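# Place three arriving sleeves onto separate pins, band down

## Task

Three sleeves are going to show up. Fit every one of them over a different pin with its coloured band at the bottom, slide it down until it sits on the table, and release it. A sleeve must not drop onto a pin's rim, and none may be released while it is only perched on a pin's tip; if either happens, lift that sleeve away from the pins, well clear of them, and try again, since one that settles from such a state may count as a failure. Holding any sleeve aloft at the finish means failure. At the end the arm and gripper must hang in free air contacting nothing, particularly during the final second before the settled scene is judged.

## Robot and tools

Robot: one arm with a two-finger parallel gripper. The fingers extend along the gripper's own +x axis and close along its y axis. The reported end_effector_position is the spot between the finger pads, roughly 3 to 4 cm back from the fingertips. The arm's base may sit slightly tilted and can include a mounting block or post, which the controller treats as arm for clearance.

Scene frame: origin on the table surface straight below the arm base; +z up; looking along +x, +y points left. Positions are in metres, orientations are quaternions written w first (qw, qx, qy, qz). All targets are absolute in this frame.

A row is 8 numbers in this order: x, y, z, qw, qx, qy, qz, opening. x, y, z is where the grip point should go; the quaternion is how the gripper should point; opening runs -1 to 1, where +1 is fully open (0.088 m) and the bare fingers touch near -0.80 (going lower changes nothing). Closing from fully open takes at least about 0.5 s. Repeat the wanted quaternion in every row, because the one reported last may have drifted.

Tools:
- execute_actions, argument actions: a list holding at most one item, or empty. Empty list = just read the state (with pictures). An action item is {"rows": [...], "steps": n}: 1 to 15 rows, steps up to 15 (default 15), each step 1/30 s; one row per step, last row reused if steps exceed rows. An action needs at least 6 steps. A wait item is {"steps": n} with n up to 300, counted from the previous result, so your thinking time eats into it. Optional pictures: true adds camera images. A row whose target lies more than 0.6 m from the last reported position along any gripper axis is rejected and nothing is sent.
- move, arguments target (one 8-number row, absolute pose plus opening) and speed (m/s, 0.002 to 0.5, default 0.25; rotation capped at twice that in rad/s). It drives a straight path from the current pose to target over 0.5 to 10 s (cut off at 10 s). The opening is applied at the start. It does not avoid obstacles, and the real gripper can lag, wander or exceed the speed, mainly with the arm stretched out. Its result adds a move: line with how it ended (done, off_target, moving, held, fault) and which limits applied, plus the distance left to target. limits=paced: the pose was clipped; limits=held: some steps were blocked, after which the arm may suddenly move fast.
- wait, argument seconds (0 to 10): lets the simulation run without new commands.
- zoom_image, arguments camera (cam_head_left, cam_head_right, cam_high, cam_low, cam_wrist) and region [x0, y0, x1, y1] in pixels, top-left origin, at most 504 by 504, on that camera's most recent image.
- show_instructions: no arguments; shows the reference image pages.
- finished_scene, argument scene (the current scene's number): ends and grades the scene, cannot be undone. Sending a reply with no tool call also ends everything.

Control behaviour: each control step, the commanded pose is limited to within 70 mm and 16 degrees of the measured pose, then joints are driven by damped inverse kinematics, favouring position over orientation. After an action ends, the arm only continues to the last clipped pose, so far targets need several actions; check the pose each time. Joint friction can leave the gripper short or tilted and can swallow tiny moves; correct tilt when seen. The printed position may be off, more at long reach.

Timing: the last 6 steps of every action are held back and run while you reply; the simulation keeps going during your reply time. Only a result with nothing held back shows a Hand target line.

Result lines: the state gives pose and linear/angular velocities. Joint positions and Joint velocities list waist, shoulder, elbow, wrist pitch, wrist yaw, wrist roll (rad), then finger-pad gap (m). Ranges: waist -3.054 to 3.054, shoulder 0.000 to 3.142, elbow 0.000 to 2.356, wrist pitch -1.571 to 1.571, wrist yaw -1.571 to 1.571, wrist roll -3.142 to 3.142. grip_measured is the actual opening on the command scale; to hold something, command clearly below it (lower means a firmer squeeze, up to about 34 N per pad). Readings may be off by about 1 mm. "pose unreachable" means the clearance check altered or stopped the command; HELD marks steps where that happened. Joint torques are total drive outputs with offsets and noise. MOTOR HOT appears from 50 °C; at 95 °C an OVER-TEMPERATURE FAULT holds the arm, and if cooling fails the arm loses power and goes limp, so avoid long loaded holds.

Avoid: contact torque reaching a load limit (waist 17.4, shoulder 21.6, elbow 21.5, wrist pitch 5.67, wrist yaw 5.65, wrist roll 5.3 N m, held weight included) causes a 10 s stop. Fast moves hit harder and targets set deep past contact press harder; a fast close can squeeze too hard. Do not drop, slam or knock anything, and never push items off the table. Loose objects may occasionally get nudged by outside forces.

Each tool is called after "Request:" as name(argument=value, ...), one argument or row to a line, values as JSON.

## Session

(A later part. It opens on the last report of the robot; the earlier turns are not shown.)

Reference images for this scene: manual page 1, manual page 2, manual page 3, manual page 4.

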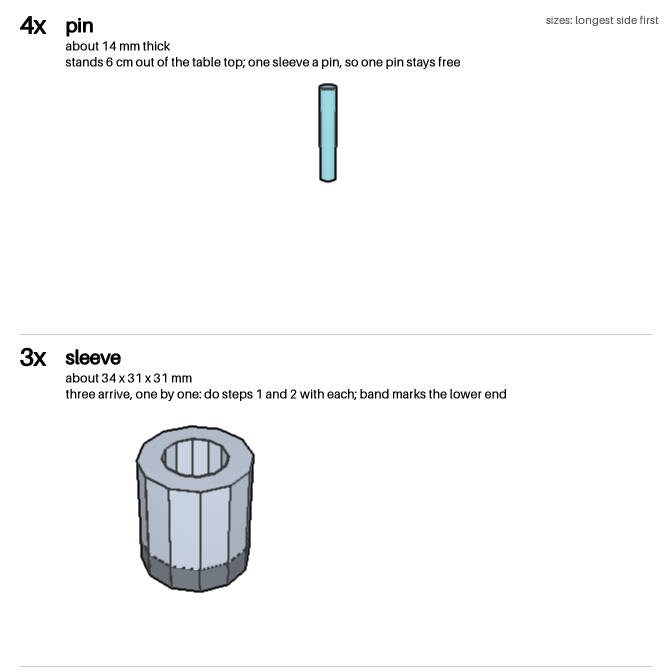

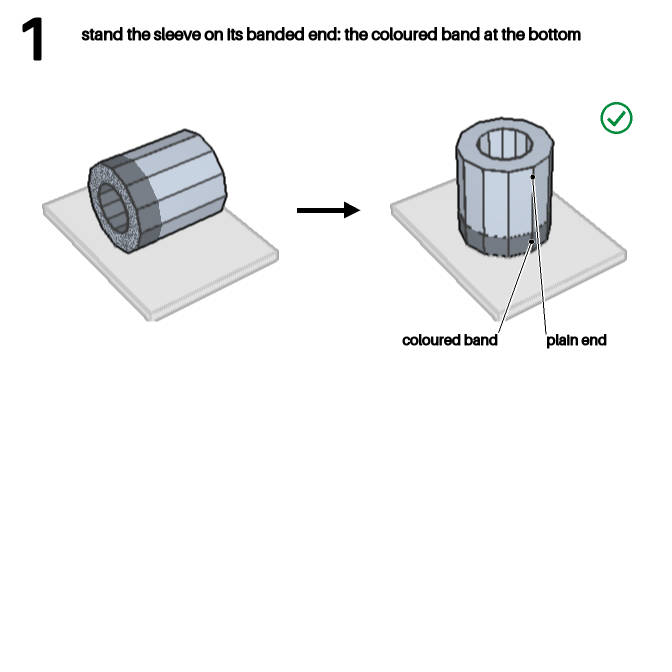

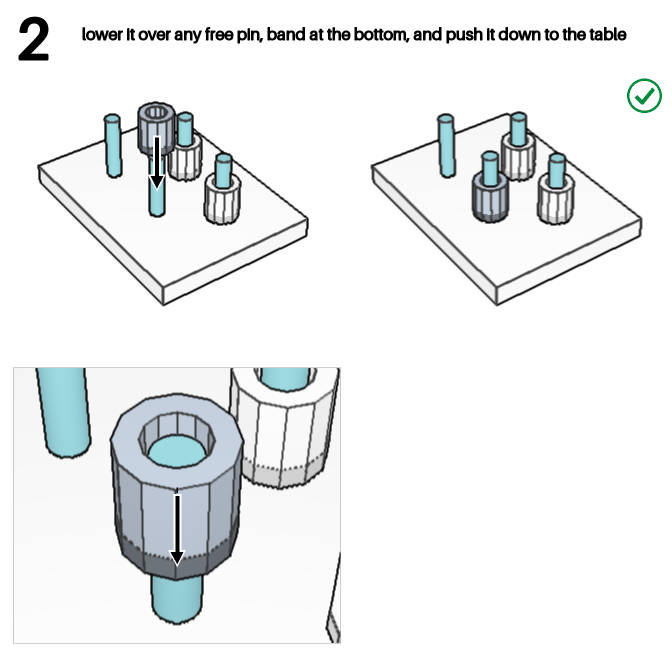

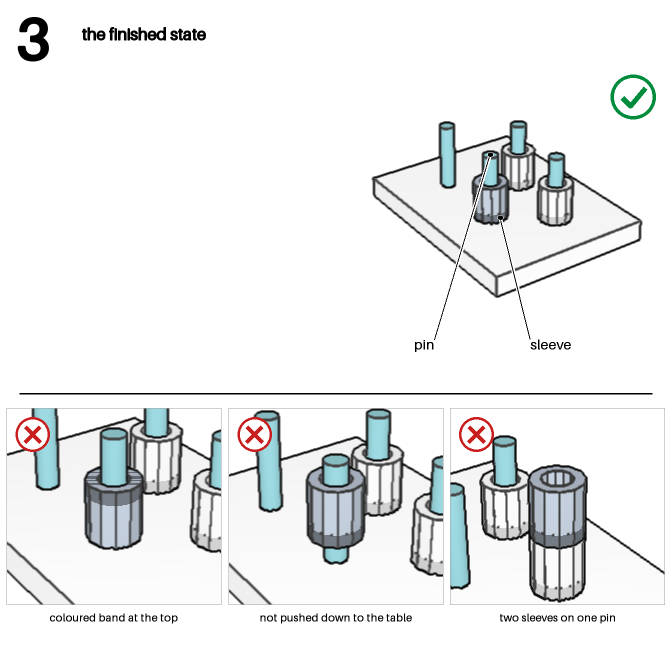

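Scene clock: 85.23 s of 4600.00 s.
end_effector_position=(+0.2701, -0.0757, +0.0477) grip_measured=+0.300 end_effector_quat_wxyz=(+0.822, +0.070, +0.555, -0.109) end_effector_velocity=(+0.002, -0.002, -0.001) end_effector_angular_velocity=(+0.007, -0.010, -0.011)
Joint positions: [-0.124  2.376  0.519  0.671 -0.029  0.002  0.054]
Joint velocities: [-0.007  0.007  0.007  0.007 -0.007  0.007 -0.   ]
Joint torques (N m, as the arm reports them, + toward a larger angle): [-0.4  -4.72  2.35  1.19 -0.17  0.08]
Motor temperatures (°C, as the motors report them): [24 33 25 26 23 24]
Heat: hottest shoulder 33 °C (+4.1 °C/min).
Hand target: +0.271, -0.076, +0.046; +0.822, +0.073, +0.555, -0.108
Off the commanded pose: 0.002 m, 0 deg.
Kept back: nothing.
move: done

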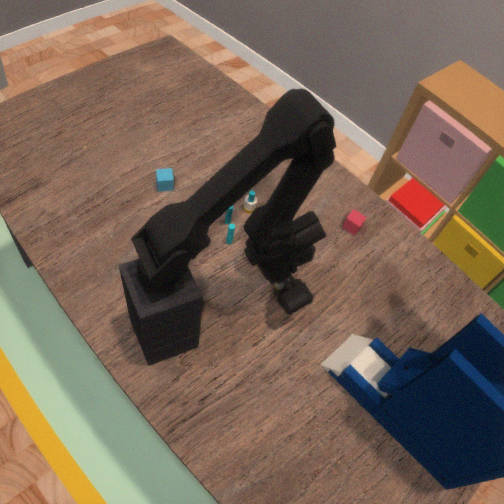

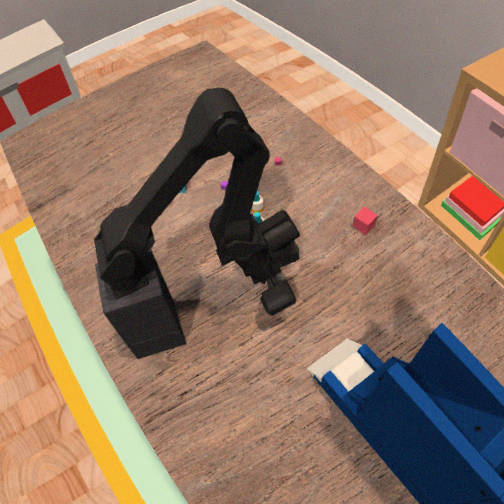

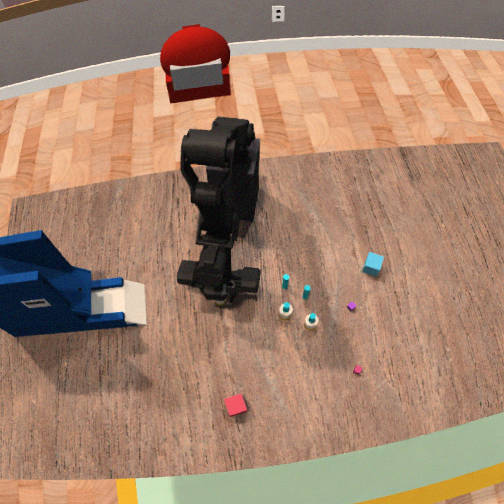

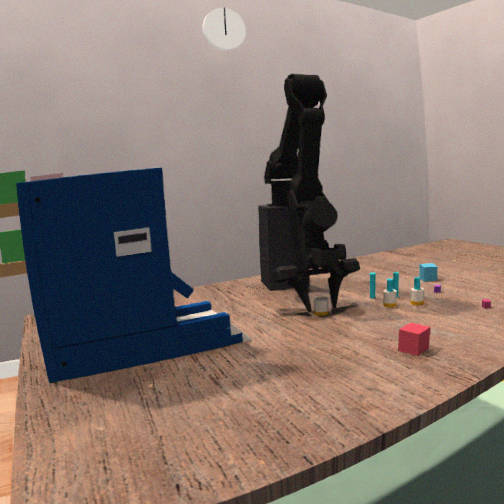

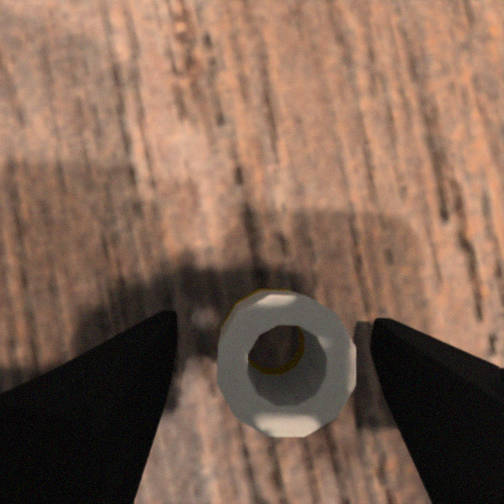

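Request:
move(
  target=[0.2705,-0.0755,0.046,0.8219,0.0730,0.5544,-0.1082,-0.5],
  speed=0.05,
)

Request:
move(
  target=[0.27,-0.03,0.15,0.829,0.0,0.5592,0.0,-0.5],
  speed=0.2,
)

Request:
move(
  target=[0.258,0.084,0.135,0.8188,-0.0875,0.5523,0.1297,-0.5],
  speed=0.2,
)

Request:
move(
  target=[0.258,0.084,0.115,0.8188,-0.0875,0.5523,0.1297,-0.5],
  speed=0.04,
)

Request:
zoom_image(
  camera="cam_wrist",
  region=[200,270,380,450],
)

Scene clock: 86.30 s of 4600.00 s.
end_effector_position=(+0.2702, -0.0757, +0.0475) grip_measured=-0.189 end_effector_quat_wxyz=(+0.822, +0.069, +0.555, -0.109) end_effector_velocity=(-0.005, -0.000, -0.001) end_effector_angular_velocity=(-0.003, +0.024, +0.001)
Joint positions: [-0.124  2.378  0.519  0.673 -0.029  0.002  0.03 ]
Joint velocities: [-0.002 -0.002 -0.002 -0.022  0.007 -0.007 -0.   ]
Joint torques (N m, as the arm reports them, + toward a larger angle): [-0.38 -4.75  2.36  1.22 -0.16  0.08]
Motor temperatures (°C, as the motors report them): [24 32 25 26 23 24]
Heat: hottest shoulder 32 °C (+3.0 °C/min).
Hand target: +0.271, -0.076, +0.046; +0.822, +0.073, +0.554, -0.108
Off the commanded pose: 0.002 m, 0 deg.
Kept back: nothing.
move: done

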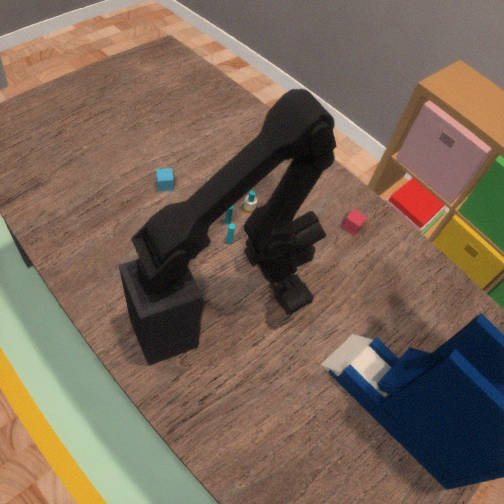

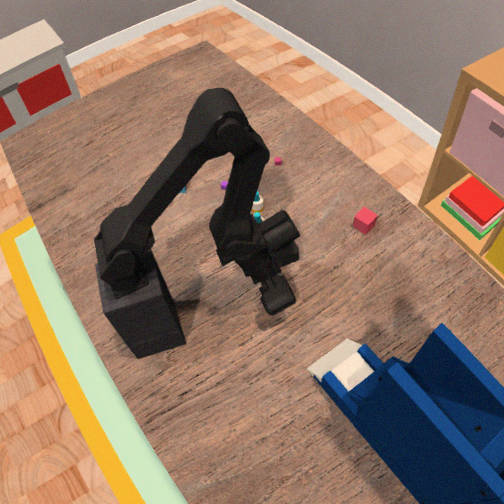

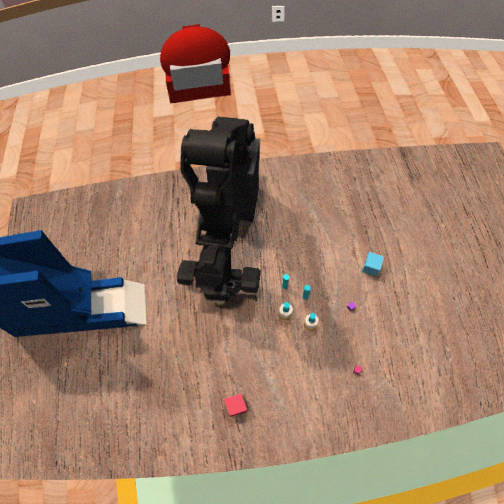

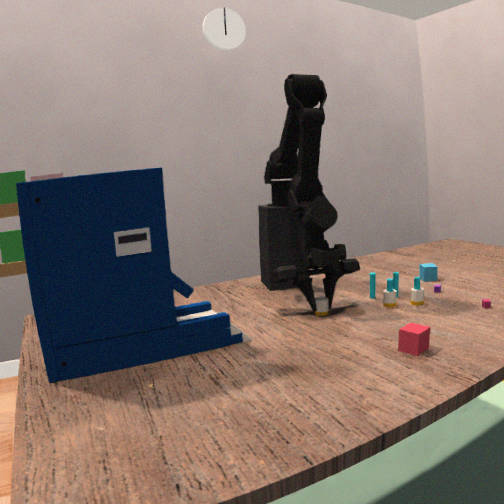

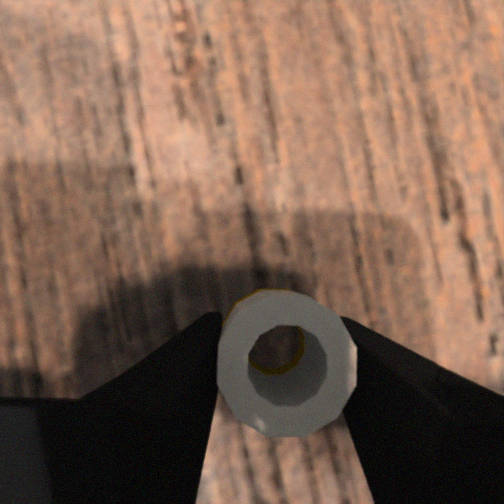

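Scene clock: 87.57 s of 4600.00 s.
end_effector_position=(+0.2647, -0.0312, +0.1457) grip_measured=-0.189 end_effector_quat_wxyz=(+0.825, +0.004, +0.565, -0.005) end_effector_velocity=(-0.002, +0.001, +0.002) end_effector_angular_velocity=(+0.005, +0.006, +0.007)
Joint positions: [-0.011  1.789  0.432  0.157 -0.083 -0.12   0.03 ]
Joint velocities: [-0.002 -0.017 -0.002 -0.022 -0.007 -0.007 -0.   ]
Joint torques (N m, as the arm reports them, + toward a larger angle): [ 0.14 -5.36  5.14  0.8  -0.2  -0.18]
Motor temperatures (°C, as the motors report them): [24 32 25 26 23 24]
Heat: hottest shoulder 32 °C (+3.0 °C/min).
Hand target: +0.269, -0.030, +0.150; +0.829, +0.000, +0.559, -0.000
Off the commanded pose: 0.007 m, 1 deg.
Kept back: nothing.
move: done

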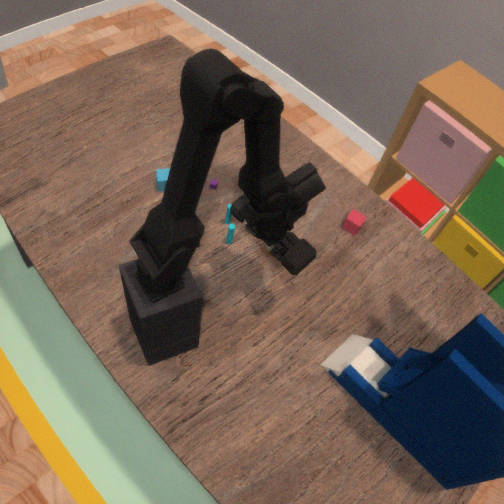

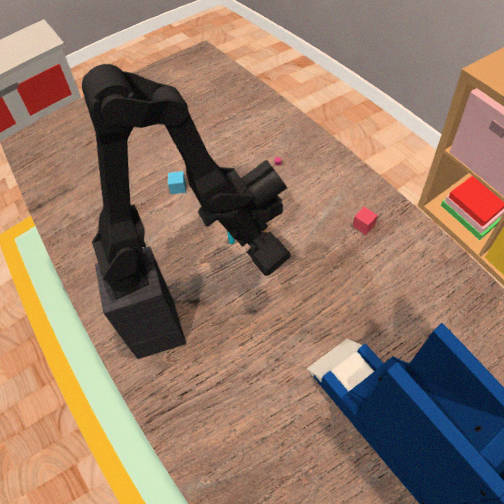

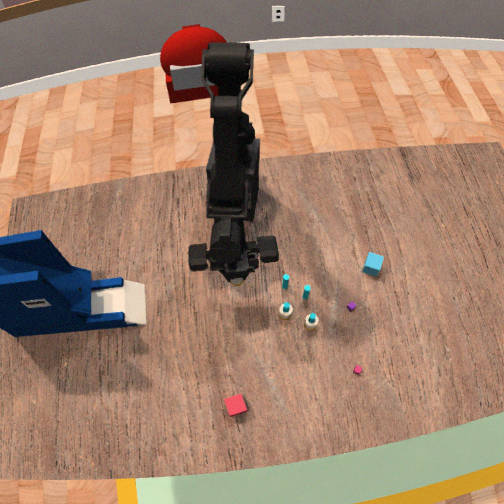

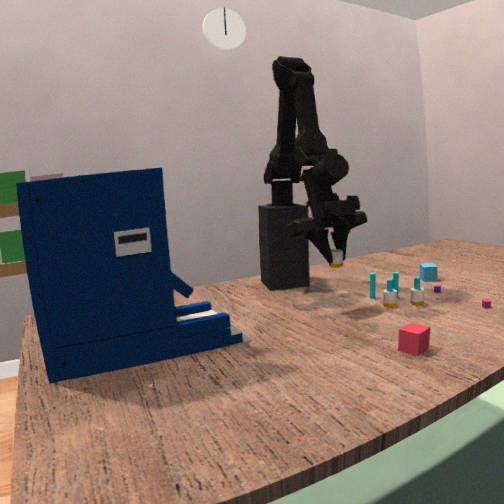

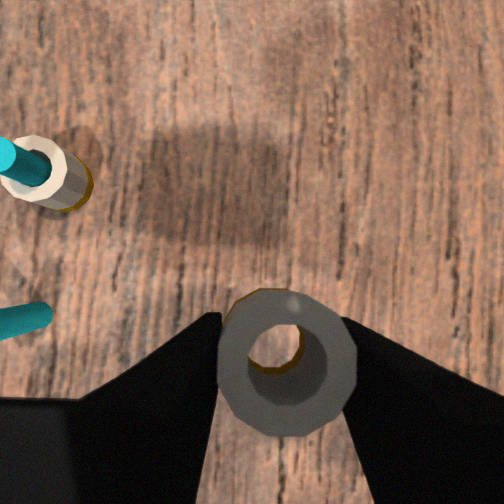

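Scene clock: 88.87 s of 4600.00 s.
end_effector_position=(+0.2550, +0.0829, +0.1351) grip_measured=-0.189 end_effector_quat_wxyz=(+0.818, -0.087, +0.553, +0.132) end_effector_velocity=(+0.003, +0.004, +0.001) end_effector_angular_velocity=(+0.008, -0.010, +0.017)
Joint positions: [ 0.446  1.831  0.412  0.251 -0.036 -0.002  0.03 ]
Joint velocities: [ 0.007  0.002  0.007  0.007 -0.007 -0.007 -0.   ]
Joint torques (N m, as the arm reports them, + toward a larger angle): [ 0.08 -3.86  4.87  1.2   0.16  0.17]
Motor temperatures (°C, as the motors report them): [24 32 25 26 23 24]
Heat: hottest shoulder 32 °C (+3.0 °C/min).
Hand target: +0.258, +0.084, +0.135; +0.820, -0.087, +0.551, +0.130
Off the commanded pose: 0.003 m, 0 deg.
Kept back: nothing.
move: done

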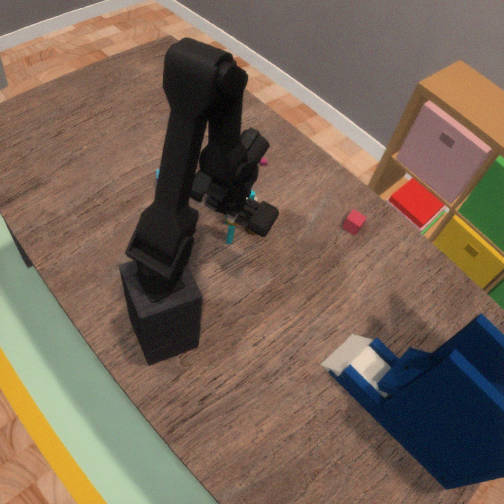

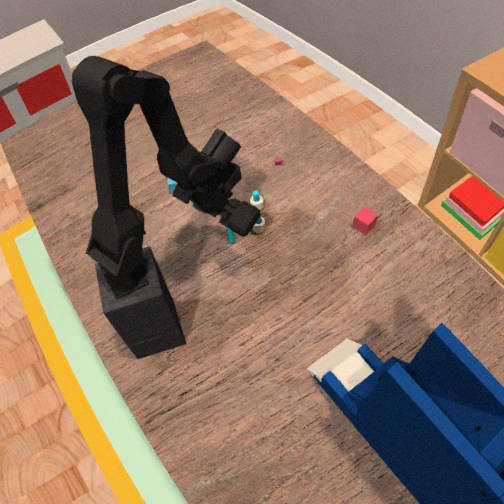

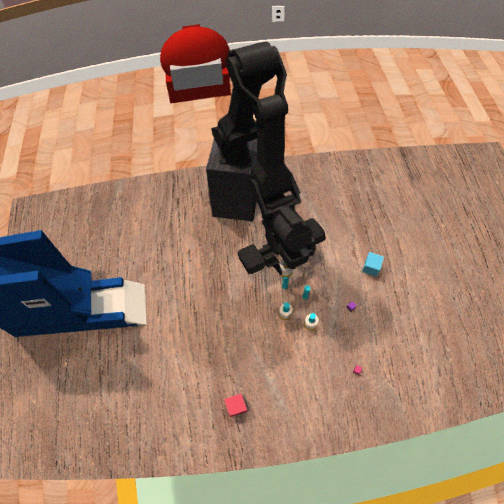

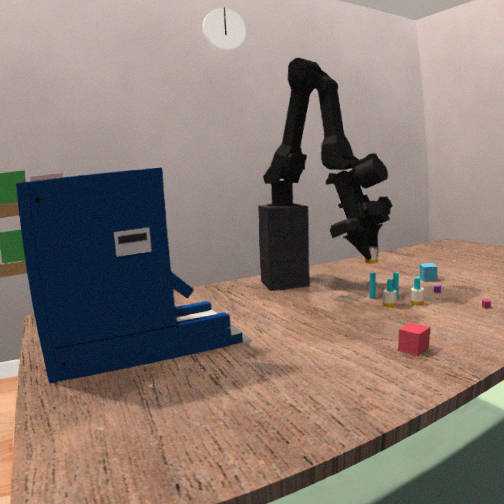

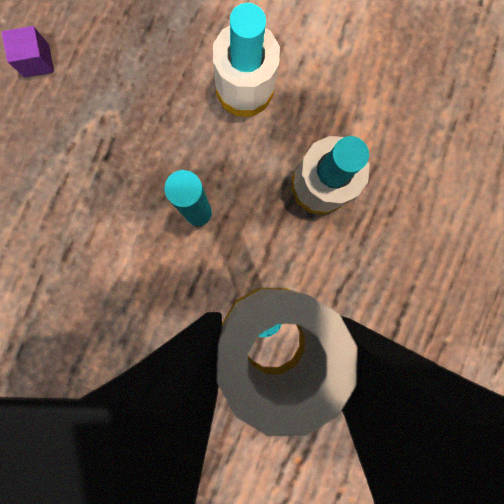

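Scene clock: 89.70 s of 4600.00 s.
end_effector_position=(+0.2557, +0.0832, +0.1157) grip_measured=-0.189 end_effector_quat_wxyz=(+0.817, -0.088, +0.554, +0.132) end_effector_velocity=(+0.002, -0.000, -0.002) end_effector_angular_velocity=(+0.006, -0.006, +0.002)
Joint positions: [ 0.45   1.948  0.413  0.364 -0.034 -0.     0.03 ]
Joint velocities: [-0.007  0.017  0.002  0.022 -0.007 -0.007  0.   ]
Joint torques (N m, as the arm reports them, + toward a larger angle): [ 0.16 -4.    4.19  1.2   0.16  0.18]
Motor temperatures (°C, as the motors report them): [24 32 25 26 23 24]
Heat: hottest shoulder 32 °C (+2.0 °C/min).
Hand target: +0.258, +0.084, +0.115; +0.819, -0.088, +0.552, +0.130
Off the commanded pose: 0.003 m, 0 deg.
Kept back: nothing.
move: done

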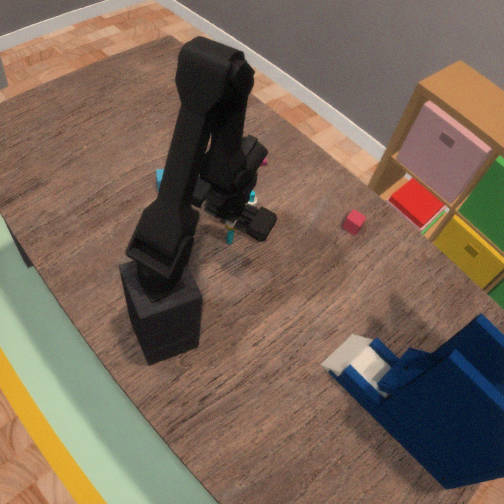

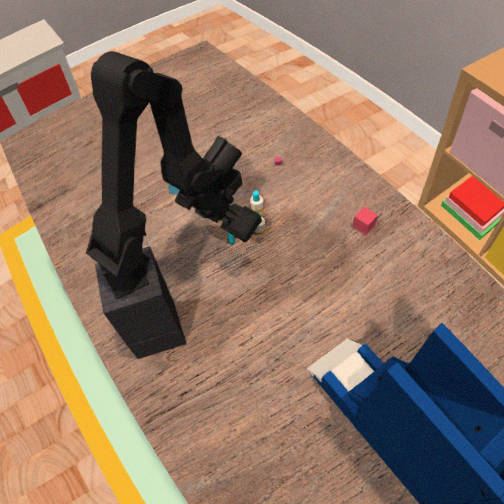

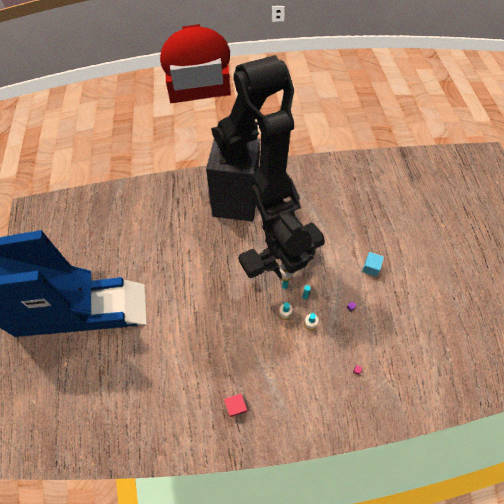

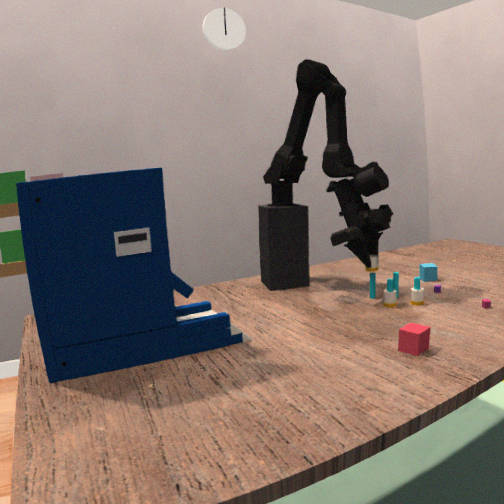

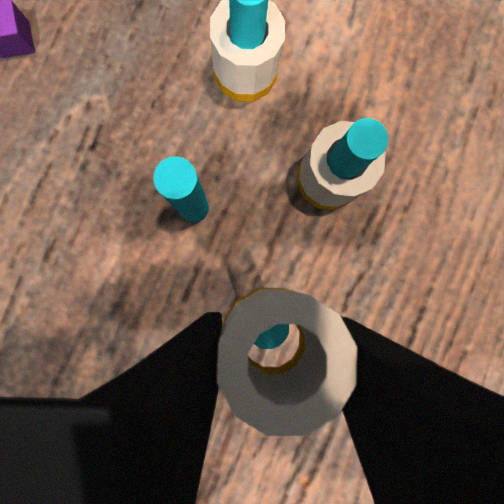

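Region (200, 270, 380, 450) of cam_wrist's 504x504 image, scaled by 2.800, with more detail than that image has.

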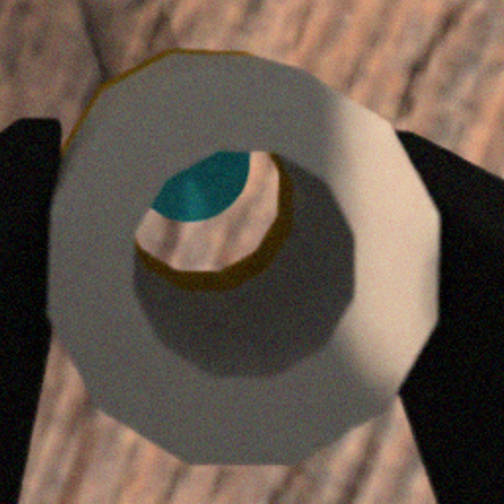

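Request:
move(
  target=[0.2612,0.0856,0.112,0.8188,-0.0875,0.5523,0.1297,-0.5],
  speed=0.02,
)

Request:
zoom_image(
  camera="cam_wrist",
  region=[200,270,380,450],
)

Scene clock: 90.63 s of 4600.00 s.
end_effector_position=(+0.2588, +0.0847, +0.1127) grip_measured=-0.189 end_effector_quat_wxyz=(+0.818, -0.088, +0.554, +0.132) end_effector_velocity=(-0.000, -0.002, -0.002) end_effector_angular_velocity=(-0.005, +0.001, -0.012)
Joint positions: [ 0.452  1.971  0.426  0.375 -0.033  0.002  0.03 ]
Joint velocities: [-0.002  0.007 -0.002  0.007  0.007  0.007 -0.   ]
Joint torques (N m, as the arm reports them, + toward a larger angle): [ 0.12 -4.07  4.16  1.2   0.15  0.17]
Motor temperatures (°C, as the motors report them): [24 32 25 26 23 24]
Heat: hottest shoulder 32 °C (+2.0 °C/min).
Hand target: +0.261, +0.086, +0.112; +0.819, -0.087, +0.552, +0.130
Off the commanded pose: 0.003 m, 0 deg.
Kept back: nothing.
move: done

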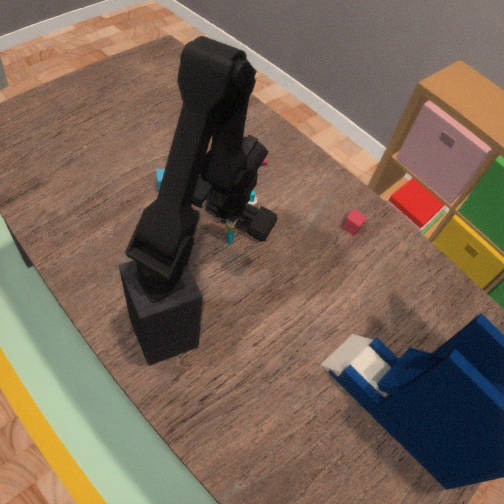

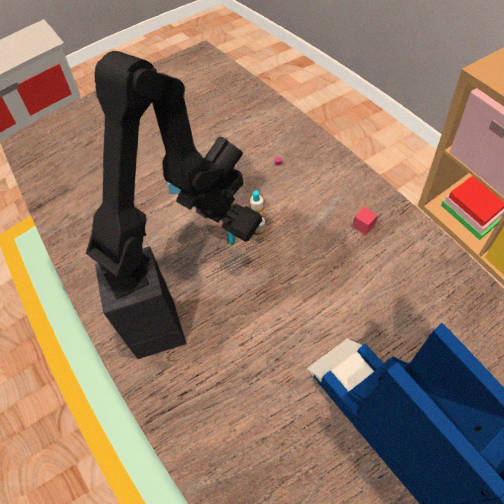

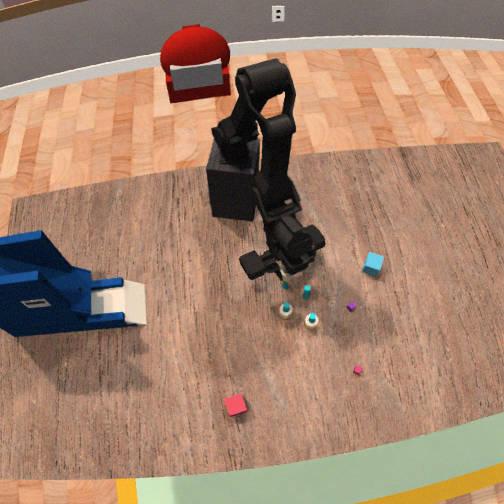

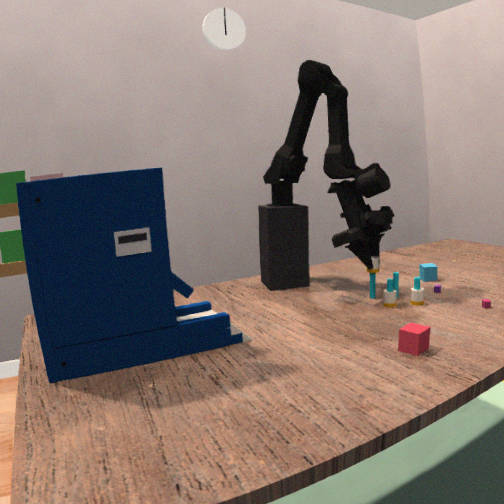

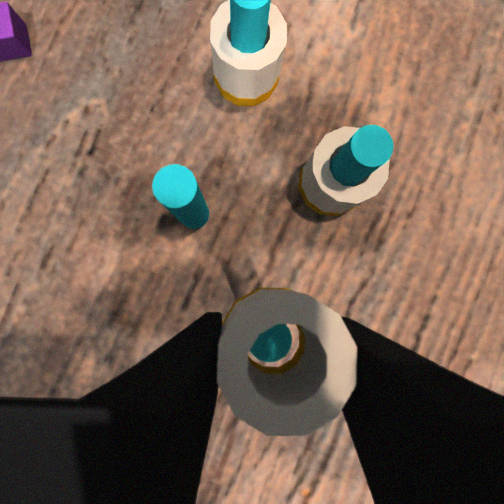

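Region (200, 270, 380, 450) of cam_wrist's 504x504 image, scaled by 2.800, with more detail than that image has.

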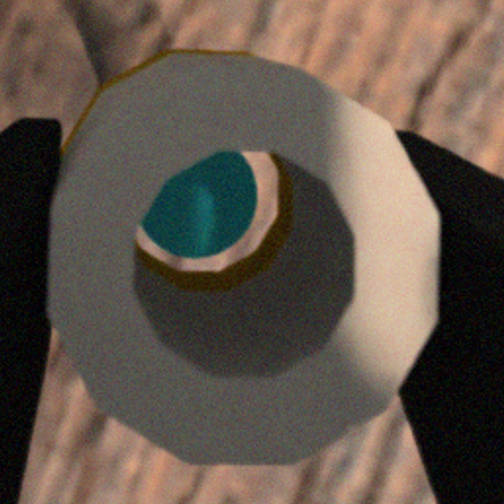

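Request:
move(
  target=[0.2595,0.0853,0.096,0.8188,-0.0875,0.5523,0.1297,-0.5],
  speed=0.015,
)

Request:
zoom_image(
  camera="cam_wrist",
  region=[200,270,380,450],
)

Scene clock: 92.20 s of 4600.00 s.
end_effector_position=(+0.2598, +0.0849, +0.1040) grip_measured=-0.188 end_effector_quat_wxyz=(+0.823, -0.087, +0.546, +0.132) end_effector_velocity=(-0.004, -0.001, -0.003) end_effector_angular_velocity=(-0.005, +0.011, +0.020)
Joint positions: [ 0.454  2.029  0.416  0.462 -0.031  0.005  0.03 ]
Joint velocities: [-0.002  0.012 -0.007  0.007 -0.007 -0.022 -0.   ]
Joint torques (N m, as the arm reports them, + toward a larger angle): [ 0.25 -0.96  4.66  1.69  0.13  0.17]
Motor temperatures (°C, as the motors report them): [24 32 25 26 23 24]
Heat: hottest shoulder 32 °C (+2.0 °C/min).
Hand target: +0.259, +0.085, +0.096; +0.819, -0.088, +0.552, +0.130
Off the commanded pose: 0.008 m, 1 deg.
Kept back: nothing.
move: done

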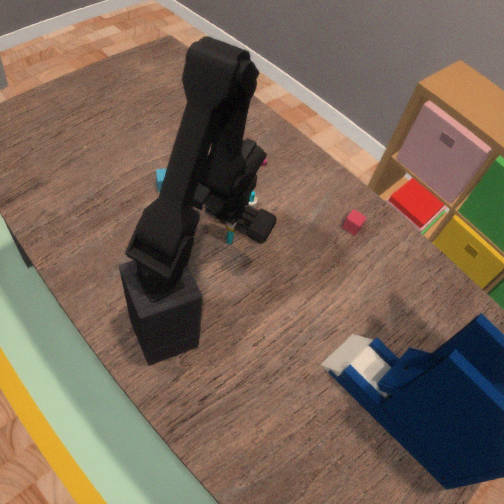

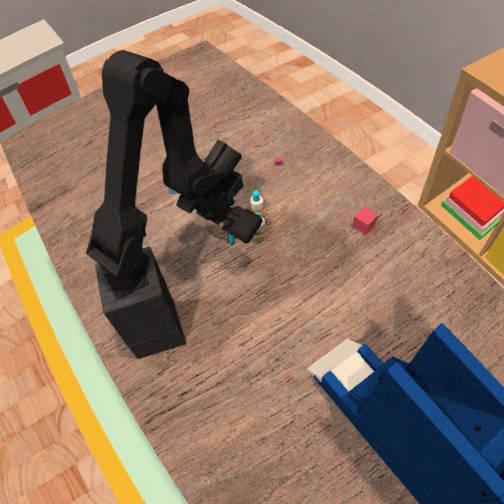

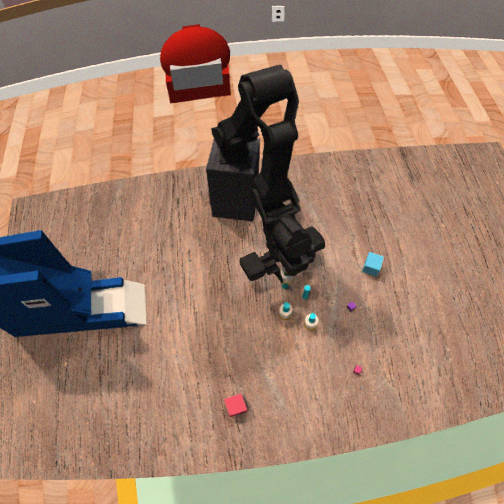

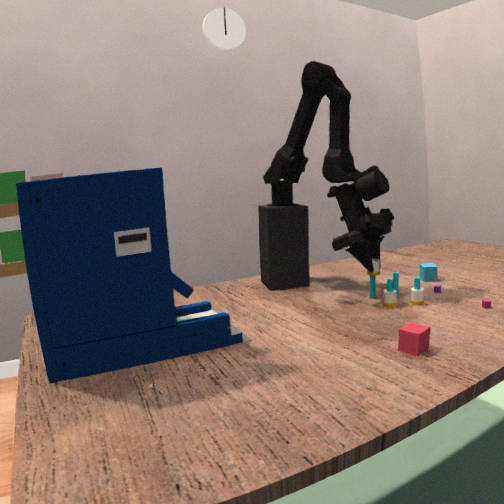

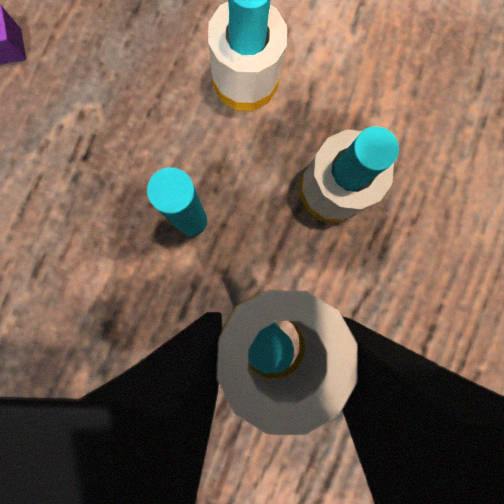

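Region (200, 270, 380, 450) of cam_wrist's 504x504 image, scaled by 2.800, with more detail than that image has.

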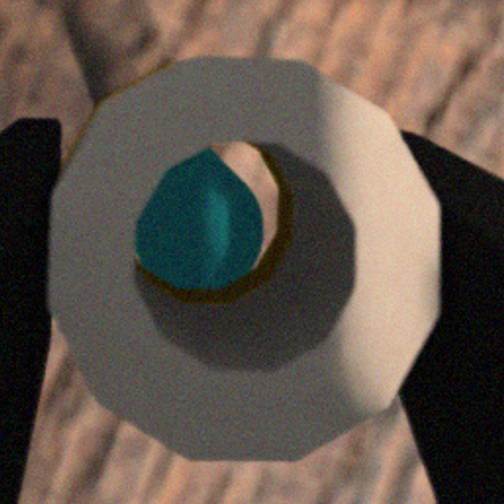

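Request:
move(
  target=[0.258,0.085,0.13,0.8376,-0.0829,0.5234,0.1326,-0.5],
  speed=0.05,
)

Request:
move(
  target=[0.258,0.085,0.110,0.8376,-0.0829,0.5234,0.1326,-0.5],
  speed=0.03,
)

Request:
zoom_image(
  camera="cam_wrist",
  region=[200,270,380,450],
)

Request:
zoom_image(
  camera="cam_head_right",
  region=[190,180,290,270],
)

Scene clock: 93.37 s of 4600.00 s.
end_effector_position=(+0.2586, +0.0852, +0.1280) grip_measured=-0.189 end_effector_quat_wxyz=(+0.836, -0.084, +0.525, +0.135) end_effector_velocity=(-0.003, -0.003, +0.002) end_effector_angular_velocity=(-0.012, +0.004, +0.001)
Joint positions: [ 0.454  1.892  0.37   0.42  -0.03   0.006  0.03 ]
Joint velocities: [-0.002 -0.022 -0.007 -0.022  0.007 -0.007 -0.   ]
Joint torques (N m, as the arm reports them, + toward a larger angle): [ 0.01 -5.41  3.06  0.94  0.13  0.16]
Motor temperatures (°C, as the motors report them): [24 32 25 26 23 24]
Heat: hottest shoulder 32 °C (+2.0 °C/min).
Hand target: +0.258, +0.085, +0.130; +0.838, -0.083, +0.523, +0.132
Off the commanded pose: 0.002 m, 0 deg.
Kept back: nothing.
move: done

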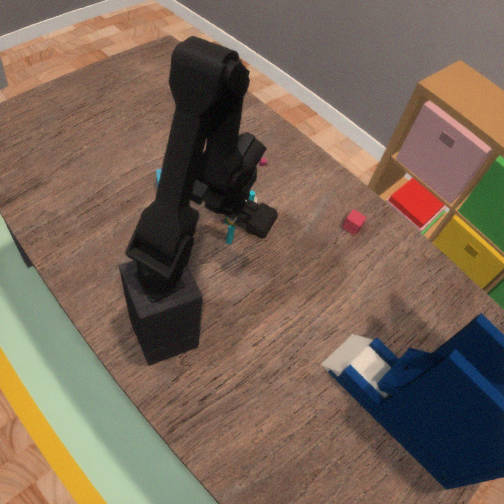

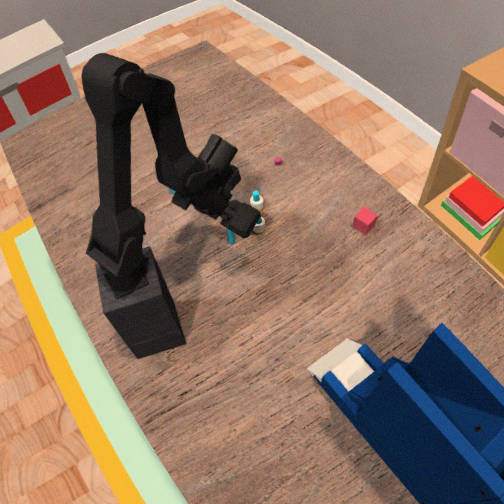

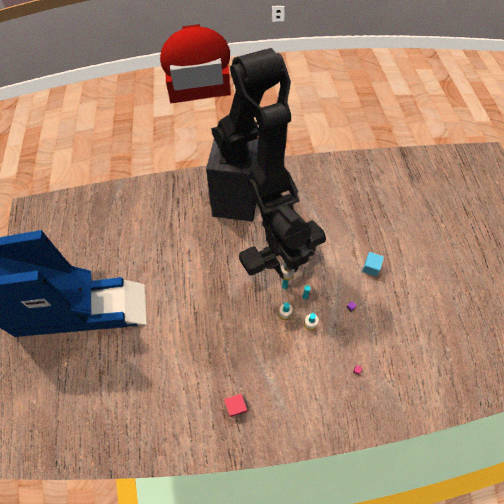

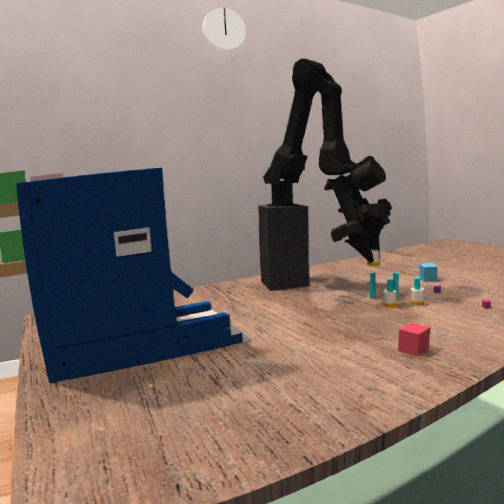

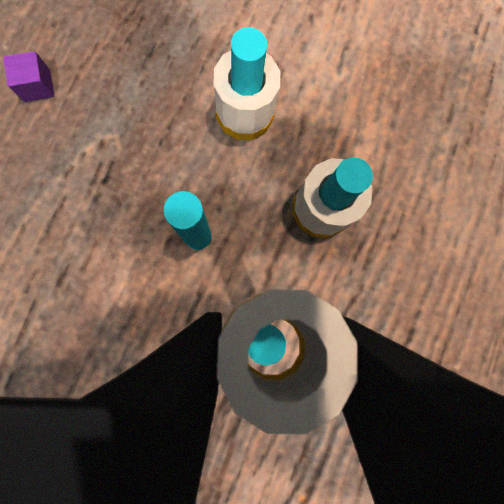

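Scene clock: 94.27 s of 4600.00 s.
end_effector_position=(+0.2603, +0.0855, +0.1122) grip_measured=-0.189 end_effector_quat_wxyz=(+0.839, -0.083, +0.521, +0.135) end_effector_velocity=(-0.002, -0.000, -0.003) end_effector_angular_velocity=(+0.007, +0.010, -0.006)
Joint positions: [ 0.456  2.     0.37   0.539 -0.03   0.007  0.03 ]
Joint velocities: [-0.002  0.012 -0.002  0.007 -0.007  0.007 -0.   ]
Joint torques (N m, as the arm reports them, + toward a larger angle): [ 0.14 -3.92  2.76  1.34  0.14  0.19]
Motor temperatures (°C, as the motors report them): [24 32 25 26 23 24]
Heat: hottest shoulder 32 °C (+2.0 °C/min).
Hand target: +0.258, +0.085, +0.110; +0.838, -0.083, +0.523, +0.133
Off the commanded pose: 0.003 m, 0 deg.
Kept back: nothing.
move: done

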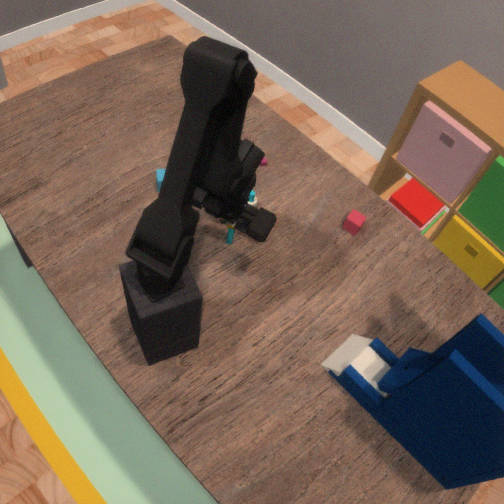

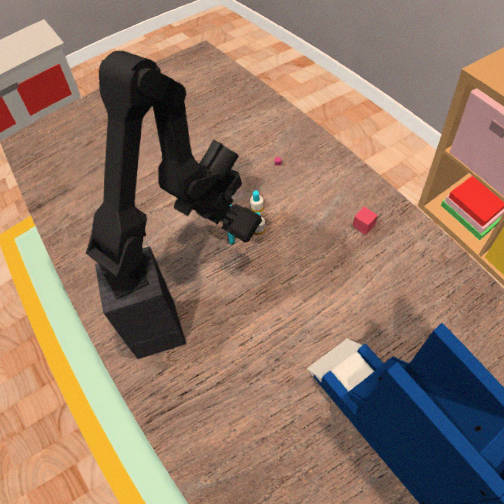

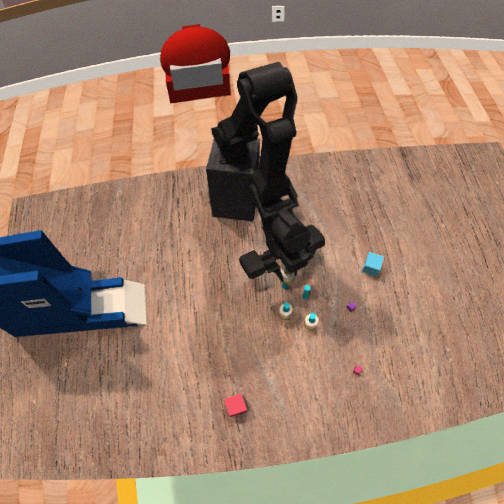

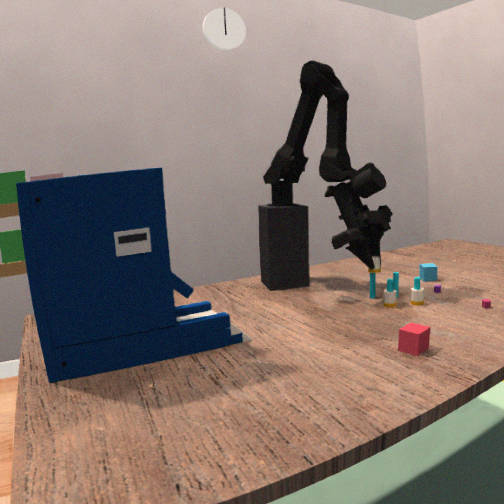

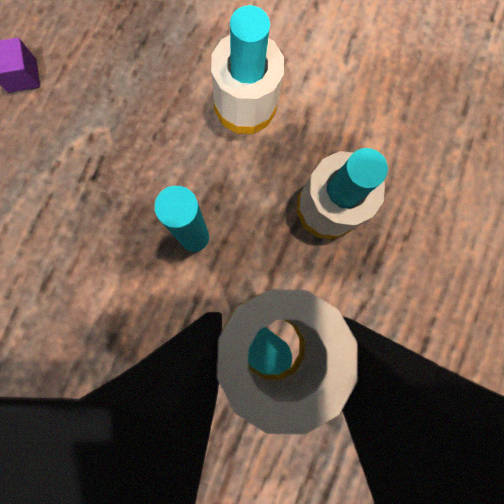

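Region (200, 270, 380, 450) of cam_wrist's 504x504 image, scaled by 2.800, with more detail than that image has.

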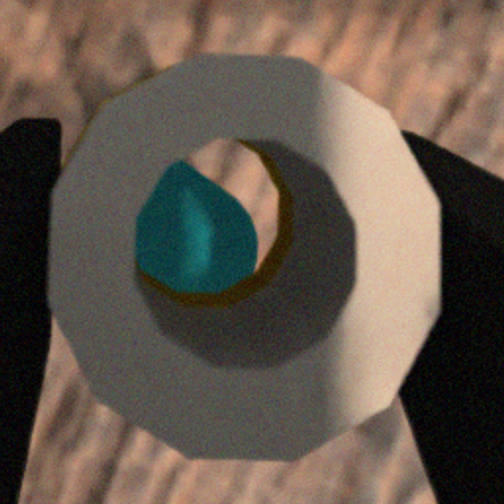

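Region (190, 180, 290, 270) of cam_head_right's 504x504 image, scaled by 5.040, with more detail than that image has; it fills the top 454 rows of this view, and the rest is white.

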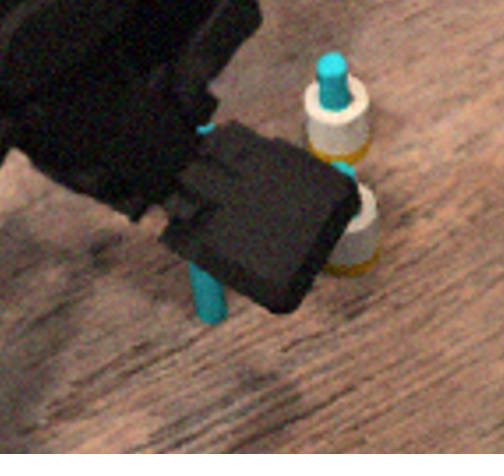

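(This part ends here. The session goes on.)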